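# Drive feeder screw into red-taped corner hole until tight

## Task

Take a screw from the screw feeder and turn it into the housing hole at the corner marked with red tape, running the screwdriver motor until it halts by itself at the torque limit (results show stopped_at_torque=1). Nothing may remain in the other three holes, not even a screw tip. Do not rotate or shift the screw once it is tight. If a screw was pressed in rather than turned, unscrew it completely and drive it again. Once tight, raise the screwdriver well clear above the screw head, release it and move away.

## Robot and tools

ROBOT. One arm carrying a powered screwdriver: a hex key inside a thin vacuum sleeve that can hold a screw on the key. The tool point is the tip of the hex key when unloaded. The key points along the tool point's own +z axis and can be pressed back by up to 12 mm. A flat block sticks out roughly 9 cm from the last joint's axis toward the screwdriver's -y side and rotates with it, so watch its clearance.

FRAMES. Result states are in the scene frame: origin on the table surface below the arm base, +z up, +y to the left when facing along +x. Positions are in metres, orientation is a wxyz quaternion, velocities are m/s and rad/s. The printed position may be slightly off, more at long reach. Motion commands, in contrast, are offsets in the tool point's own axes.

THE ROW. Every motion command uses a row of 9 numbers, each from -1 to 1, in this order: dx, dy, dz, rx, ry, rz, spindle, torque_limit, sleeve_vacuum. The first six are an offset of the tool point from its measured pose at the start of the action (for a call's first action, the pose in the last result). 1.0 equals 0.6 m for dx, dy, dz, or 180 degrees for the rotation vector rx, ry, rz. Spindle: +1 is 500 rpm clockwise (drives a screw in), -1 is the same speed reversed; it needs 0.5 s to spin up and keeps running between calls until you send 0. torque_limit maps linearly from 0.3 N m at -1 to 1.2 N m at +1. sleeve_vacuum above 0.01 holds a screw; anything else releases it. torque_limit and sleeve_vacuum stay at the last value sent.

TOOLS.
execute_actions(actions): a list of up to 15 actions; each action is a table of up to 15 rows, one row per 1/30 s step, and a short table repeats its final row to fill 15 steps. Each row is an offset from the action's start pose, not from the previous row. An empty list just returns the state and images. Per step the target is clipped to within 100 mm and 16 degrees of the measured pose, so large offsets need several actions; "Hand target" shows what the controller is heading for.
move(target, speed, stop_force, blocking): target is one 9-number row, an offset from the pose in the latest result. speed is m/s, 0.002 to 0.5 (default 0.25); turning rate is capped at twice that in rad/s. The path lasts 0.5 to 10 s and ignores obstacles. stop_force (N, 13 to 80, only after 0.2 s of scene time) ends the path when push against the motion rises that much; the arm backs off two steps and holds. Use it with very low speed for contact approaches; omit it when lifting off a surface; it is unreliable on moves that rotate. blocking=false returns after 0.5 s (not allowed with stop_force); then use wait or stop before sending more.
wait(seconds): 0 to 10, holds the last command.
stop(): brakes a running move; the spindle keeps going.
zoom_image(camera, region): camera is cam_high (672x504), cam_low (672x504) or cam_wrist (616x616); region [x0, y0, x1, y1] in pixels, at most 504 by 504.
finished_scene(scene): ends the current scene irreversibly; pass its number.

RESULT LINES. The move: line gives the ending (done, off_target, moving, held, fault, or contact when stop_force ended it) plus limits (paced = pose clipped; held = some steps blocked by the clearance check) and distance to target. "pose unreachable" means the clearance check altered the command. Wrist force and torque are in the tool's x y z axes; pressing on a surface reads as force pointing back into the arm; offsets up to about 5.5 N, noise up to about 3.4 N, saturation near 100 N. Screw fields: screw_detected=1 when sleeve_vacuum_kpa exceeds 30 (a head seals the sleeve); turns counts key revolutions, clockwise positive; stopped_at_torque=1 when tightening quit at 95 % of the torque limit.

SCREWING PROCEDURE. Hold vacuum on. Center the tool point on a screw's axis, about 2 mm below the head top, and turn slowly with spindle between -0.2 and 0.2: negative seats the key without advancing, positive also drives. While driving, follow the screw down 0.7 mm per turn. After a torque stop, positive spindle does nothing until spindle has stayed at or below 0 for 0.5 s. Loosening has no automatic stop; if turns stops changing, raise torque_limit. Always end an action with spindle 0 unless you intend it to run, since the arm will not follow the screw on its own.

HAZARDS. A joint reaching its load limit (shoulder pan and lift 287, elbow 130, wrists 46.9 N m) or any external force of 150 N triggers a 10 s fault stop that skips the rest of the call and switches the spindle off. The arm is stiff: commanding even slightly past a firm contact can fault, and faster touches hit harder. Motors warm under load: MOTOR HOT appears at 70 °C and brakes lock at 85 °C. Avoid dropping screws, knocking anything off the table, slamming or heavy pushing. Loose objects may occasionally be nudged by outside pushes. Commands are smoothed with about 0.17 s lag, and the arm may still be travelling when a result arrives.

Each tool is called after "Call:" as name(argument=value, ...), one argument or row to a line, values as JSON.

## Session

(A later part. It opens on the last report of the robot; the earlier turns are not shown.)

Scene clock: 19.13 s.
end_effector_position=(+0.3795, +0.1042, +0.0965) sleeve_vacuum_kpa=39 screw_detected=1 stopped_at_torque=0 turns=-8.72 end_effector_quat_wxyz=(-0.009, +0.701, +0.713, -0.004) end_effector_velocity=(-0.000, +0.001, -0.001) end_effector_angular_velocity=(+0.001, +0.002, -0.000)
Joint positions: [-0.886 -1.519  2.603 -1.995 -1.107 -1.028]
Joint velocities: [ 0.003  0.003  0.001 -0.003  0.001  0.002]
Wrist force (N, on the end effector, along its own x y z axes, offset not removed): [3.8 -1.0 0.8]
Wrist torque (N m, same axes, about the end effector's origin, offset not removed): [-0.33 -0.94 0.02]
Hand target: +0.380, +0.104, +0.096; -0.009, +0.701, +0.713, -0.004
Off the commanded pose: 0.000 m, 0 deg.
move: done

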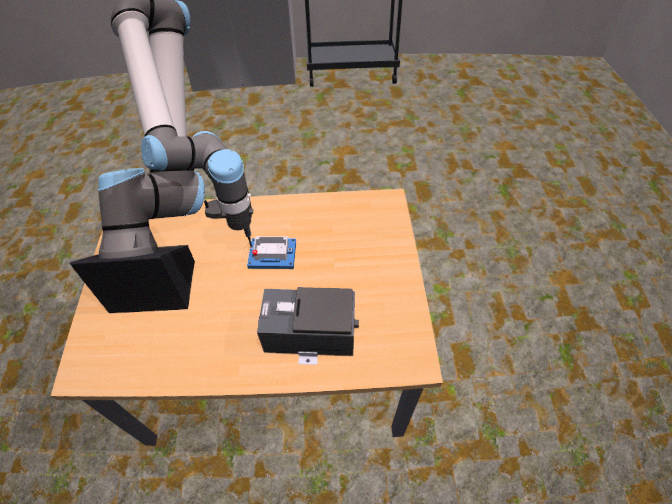

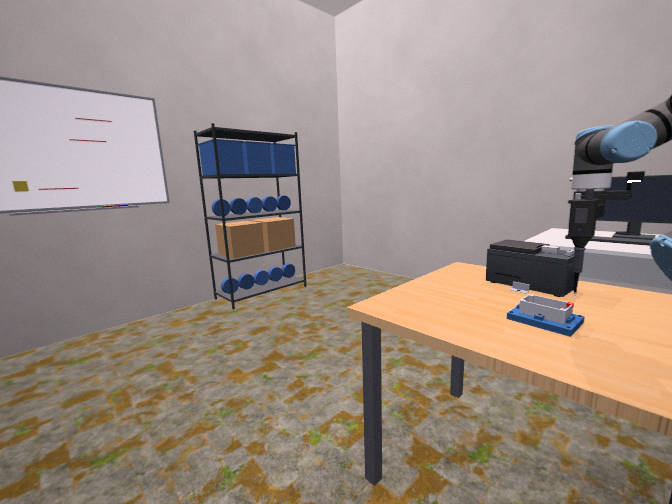

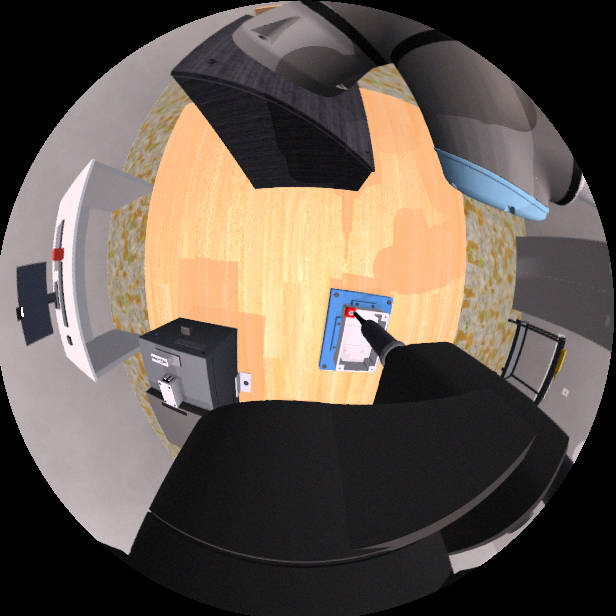

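Call:
move(
  target=[0.005,0.014,0.044,0,0,0,0,0,1],
  speed=0.06,
)

Call:
zoom_image(
  camera="cam_wrist",
  region=[335,295,370,325],
)

Call:
zoom_image(
  camera="cam_high",
  region=[240,235,270,262],
)

Scene clock: 21.33 s.
end_effector_position=(+0.3874, +0.1074, +0.0701) sleeve_vacuum_kpa=38 screw_detected=1 stopped_at_torque=0 turns=-8.72 end_effector_quat_wxyz=(-0.009, +0.702, +0.713, -0.004) end_effector_velocity=(-0.000, +0.001, -0.002) end_effector_angular_velocity=(+0.001, +0.002, +0.000)
Joint positions: [-0.835 -1.47   2.619 -2.08  -1.077 -0.983]
Joint velocities: [ 0.004  0.004  0.001 -0.004  0.002  0.002]
Wrist force (N, on the end effector, along its own x y z axes, offset not removed): [0.6 -5.6 -3.8]
Wrist torque (N m, same axes, about the end effector's origin, offset not removed): [-0.95 -0.01 0.16]
Hand target: +0.387, +0.107, +0.070; -0.009, +0.701, +0.713, -0.004
Off the commanded pose: 0.000 m, 0 deg.
move: done

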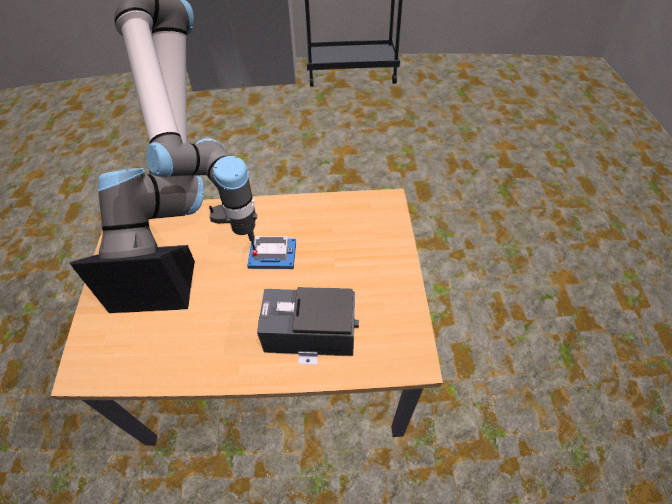

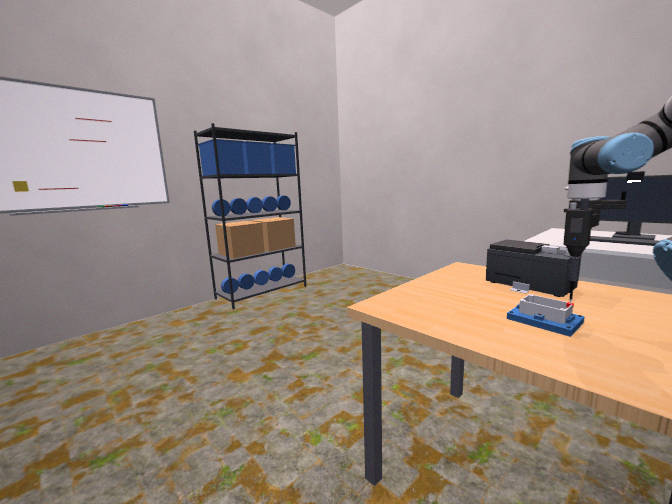

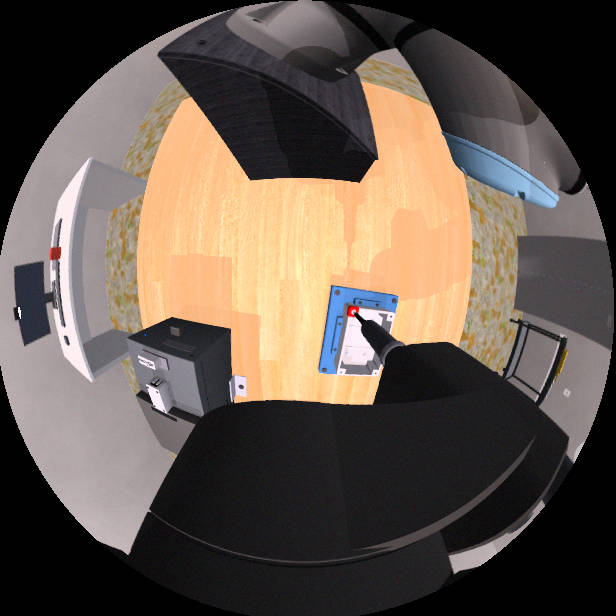

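Region (335, 295, 370, 325) of cam_wrist's 616x616 image, scaled by 14.400, with more detail than that image has; it fills the top 432 rows of this view, and the rest is white.

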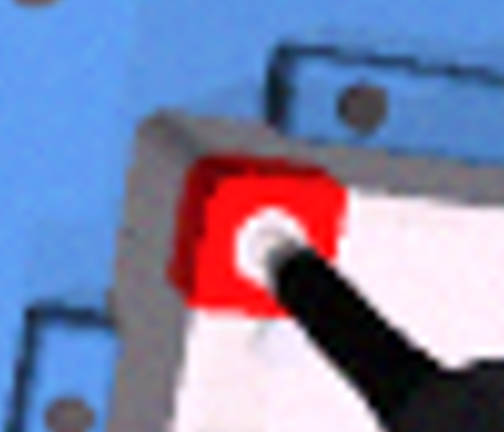

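Region (240, 235, 270, 262) of cam_high's 672x504 image, scaled by 16.800, with more detail than that image has; it fills the top 454 rows of this view, and the rest is white.

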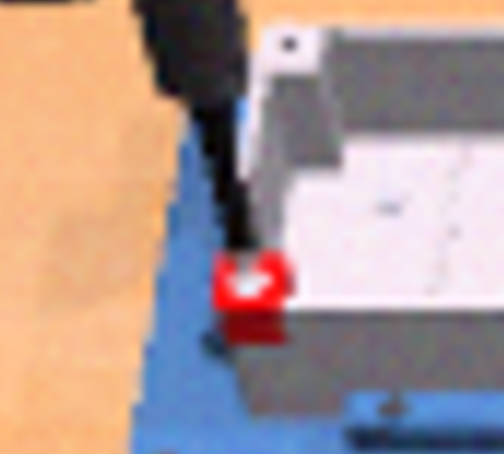

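Call:
execute_actions(
  actions=[
    [[0,-0.001,0,0,0,0,0.2,-0.3,1]],
    [[0,0,0.001,0,0,0,0.2,-0.3,1]],
    [[0,0,0.001,0,0,0,0.2,-0.3,1]],
    [[0,0,0.001,0,0,0,0.2,-0.3,1]],
    [[0,0,0.001,0,0,0,0,-0.3,1]],
  ],
)

Call:
zoom_image(
  camera="cam_wrist",
  region=[335,295,370,325],
)

Scene clock: 25.47 s.
end_effector_position=(+0.3867, +0.1074, +0.0677) sleeve_vacuum_kpa=40 screw_detected=1 stopped_at_torque=0 turns=-5.44 end_effector_quat_wxyz=(-0.009, +0.702, +0.713, -0.004) end_effector_velocity=(-0.001, +0.001, -0.001) end_effector_angular_velocity=(+0.000, +0.002, +0.002)
Joint positions: [-0.834 -1.466  2.622 -2.088 -1.076 -0.981]
Joint velocities: [ 0.002  0.     0.    -0.     0.    -0.   ]
Wrist force (N, on the end effector, along its own x y z axes, offset not removed): [0.7 -3.6 -4.2]
Wrist torque (N m, same axes, about the end effector's origin, offset not removed): [-0.85 -0.33 0.19]
Hand target: +0.387, +0.107, +0.068; -0.009, +0.702, +0.713, -0.004
Off the commanded pose: 0.000 m, 0 deg.

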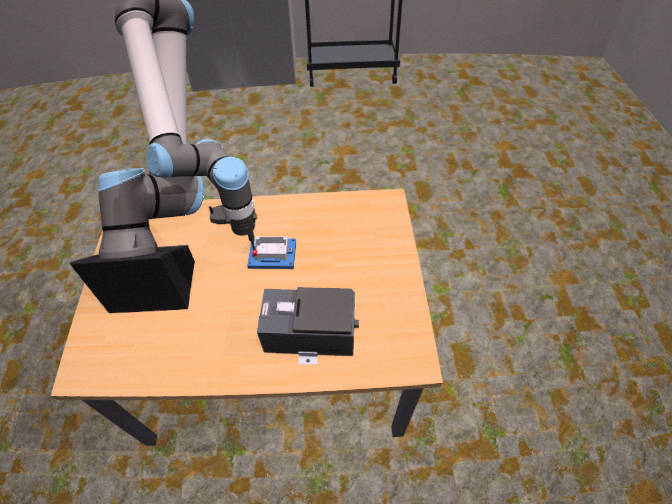

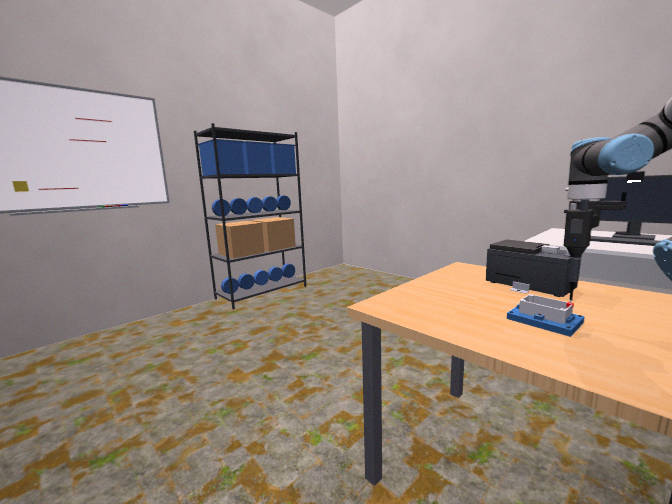

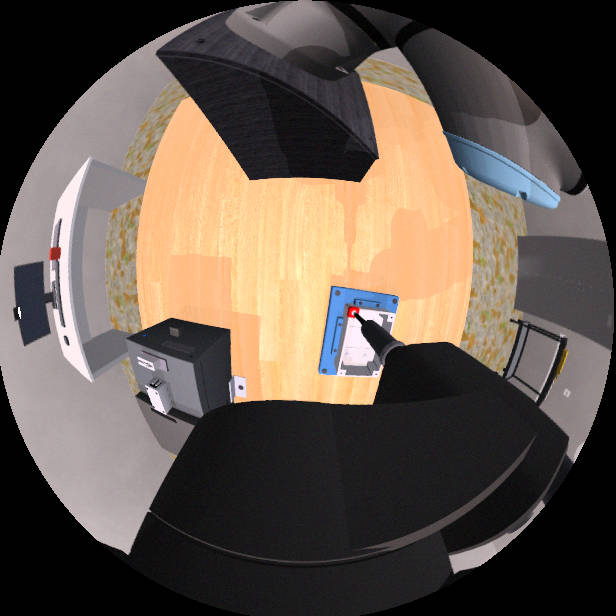

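Region (335, 295, 370, 325) of cam_wrist's 616x616 image, scaled by 14.400, with more detail than that image has; it fills the top 432 rows of this view, and the rest is white.

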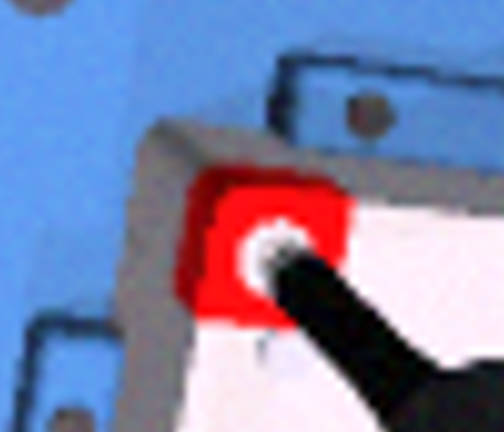

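Call:
move(
  target=[0,-0.0005,0.027,0,0,0,0.35,0.3,1],
  speed=0.002,
  stop_force=13,
)

Call:
zoom_image(
  camera="cam_high",
  region=[240,235,270,262],
)

Scene clock: 34.20 s.
end_effector_position=(+0.3862, +0.1075, +0.0526) sleeve_vacuum_kpa=38 screw_detected=1 stopped_at_torque=1 turns=4.97 end_effector_quat_wxyz=(-0.009, +0.702, +0.713, -0.004) end_effector_velocity=(-0.001, +0.000, +0.000) end_effector_angular_velocity=(+0.001, -0.000, -0.001)
Joint positions: [-0.815 -1.438  2.636 -2.139 -1.065 -0.965]
Joint velocities: [-0.002 -0.001  0.001  0.002 -0.    -0.002]
Wrist force (N, on the end effector, along its own x y z axes, offset not removed): [2.3 -4.1 -25.6]
Wrist torque (N m, same axes, about the end effector's origin, offset not removed): [-1.06 -0.50 0.17]
Hand target: +0.386, +0.108, +0.053; -0.009, +0.702, +0.713, -0.004
Off the commanded pose: 0.001 m, 0 deg.
move: contact

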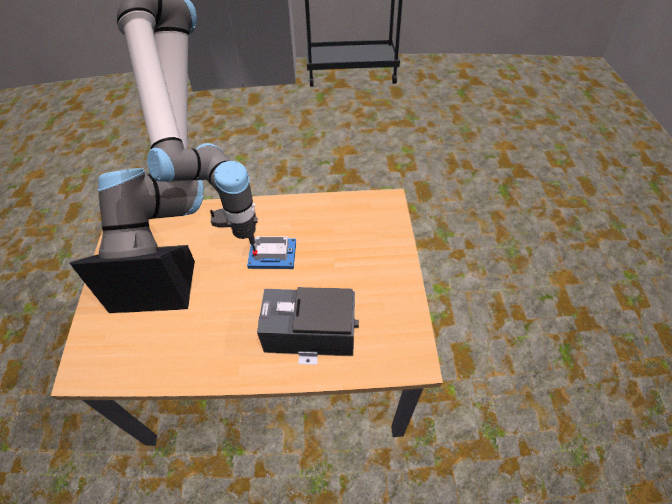

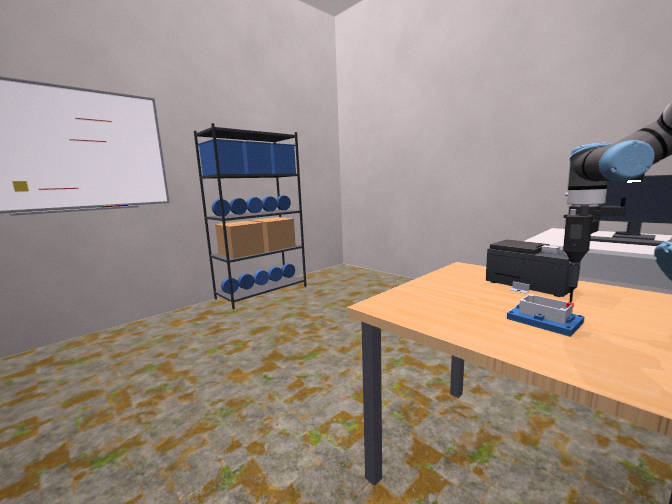

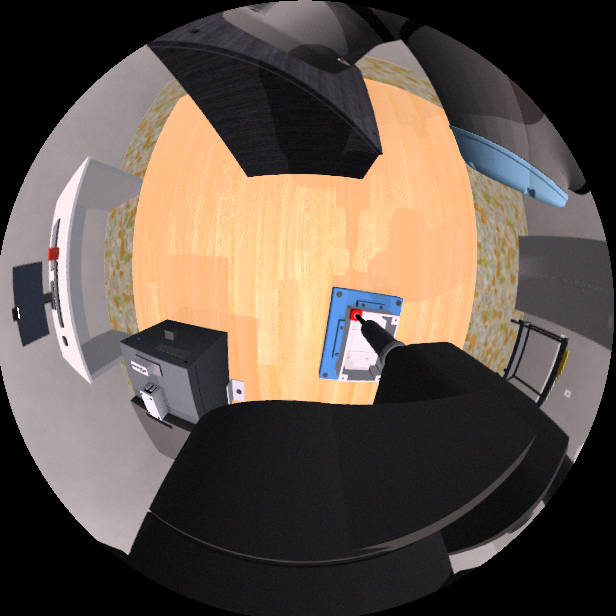

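Region (240, 235, 270, 262) of cam_high's 672x504 image, scaled by 16.800, with more detail than that image has; it fills the top 454 rows of this view, and the rest is white.

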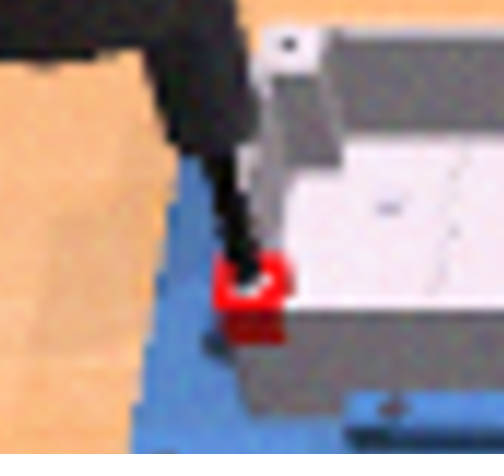

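13.7 turns total, matching scene 1. Lift.

Call:
move(
  target=[0,0,-0.12,0,0,0,0,0.3,0],
  speed=0.1,
)

Call:
zoom_image(
  camera="cam_high",
  region=[240,225,300,270],
)

Call:
zoom_image(
  camera="cam_wrist",
  region=[310,270,380,335],
)

Scene clock: 36.03 s.
end_effector_position=(+0.3874, +0.1071, +0.1245) sleeve_vacuum_kpa=0 screw_detected=0 stopped_at_torque=1 turns=4.97 end_effector_quat_wxyz=(-0.009, +0.701, +0.713, -0.004) end_effector_velocity=(+0.000, -0.000, +0.002) end_effector_angular_velocity=(+0.001, +0.000, -0.001)
Joint positions: [-0.899 -1.553  2.562 -1.914 -1.115 -1.04 ]
Joint velocities: [-0.002  0.    -0.002  0.004 -0.001 -0.002]
Wrist force (N, on the end effector, along its own x y z axes, offset not removed): [2.4 -3.1 1.3]
Wrist torque (N m, same axes, about the end effector's origin, offset not removed): [-0.93 -0.50 0.15]
Hand target: +0.387, +0.107, +0.125; -0.009, +0.701, +0.713, -0.004
Off the commanded pose: 0.000 m, 0 deg.
move: done

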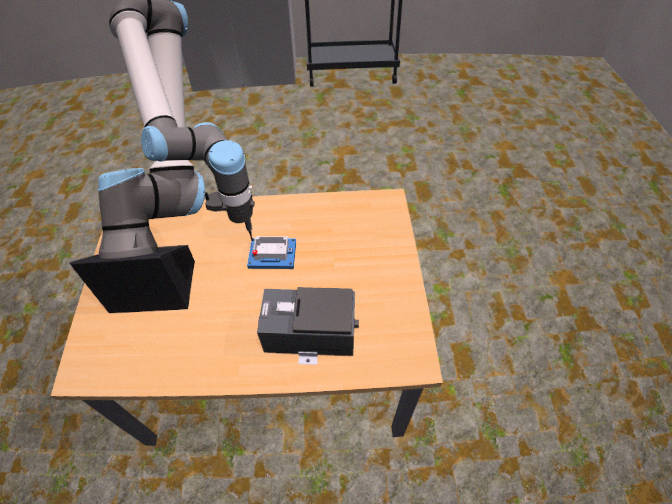

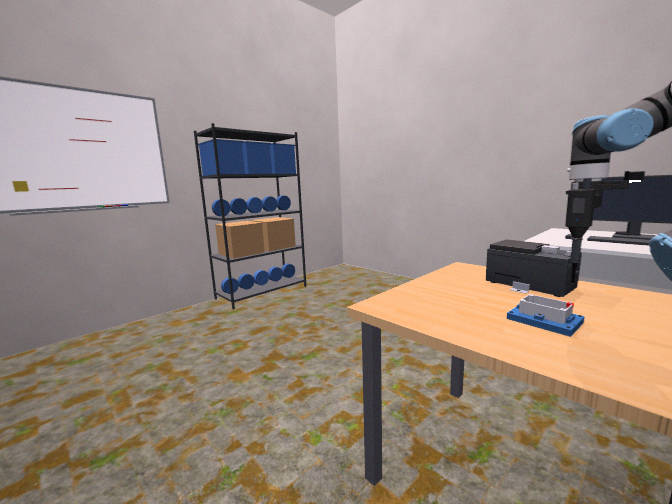

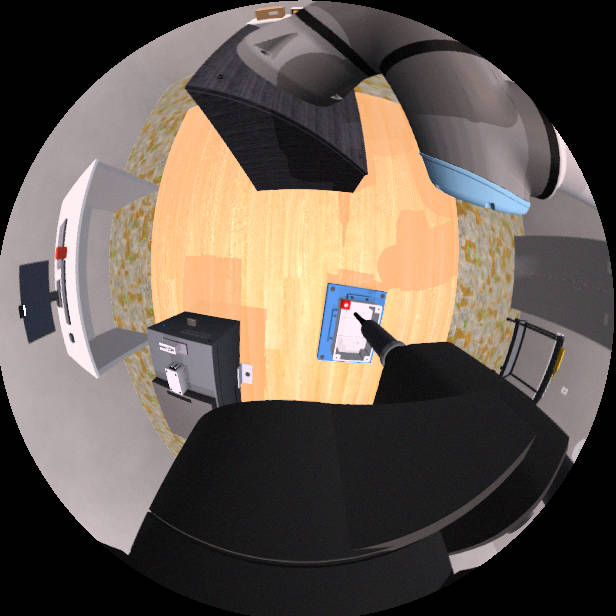

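Region (240, 225, 300, 270) of cam_high's 672x504 image, scaled by 8.400, with more detail than that image has; it fills the top 378 rows of this view, and the rest is white.

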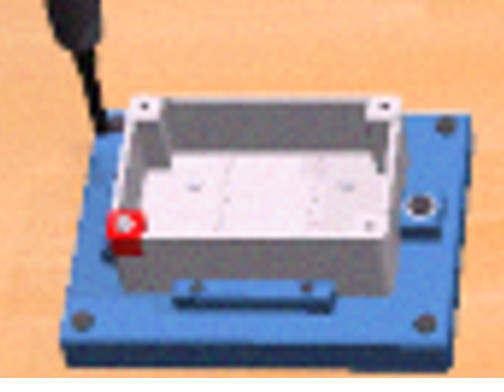

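Region (310, 270, 380, 335) of cam_wrist's 616x616 image, scaled by 7.200, with more detail than that image has; it fills the top 468 rows of this view, and the rest is white.

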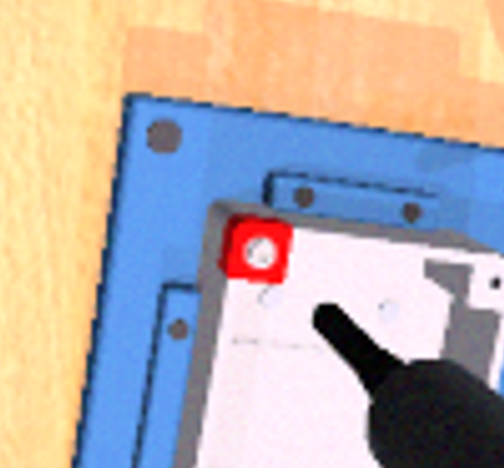

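Call:
finished_scene(
  scene=2,
)

The scene is finished: the task was done.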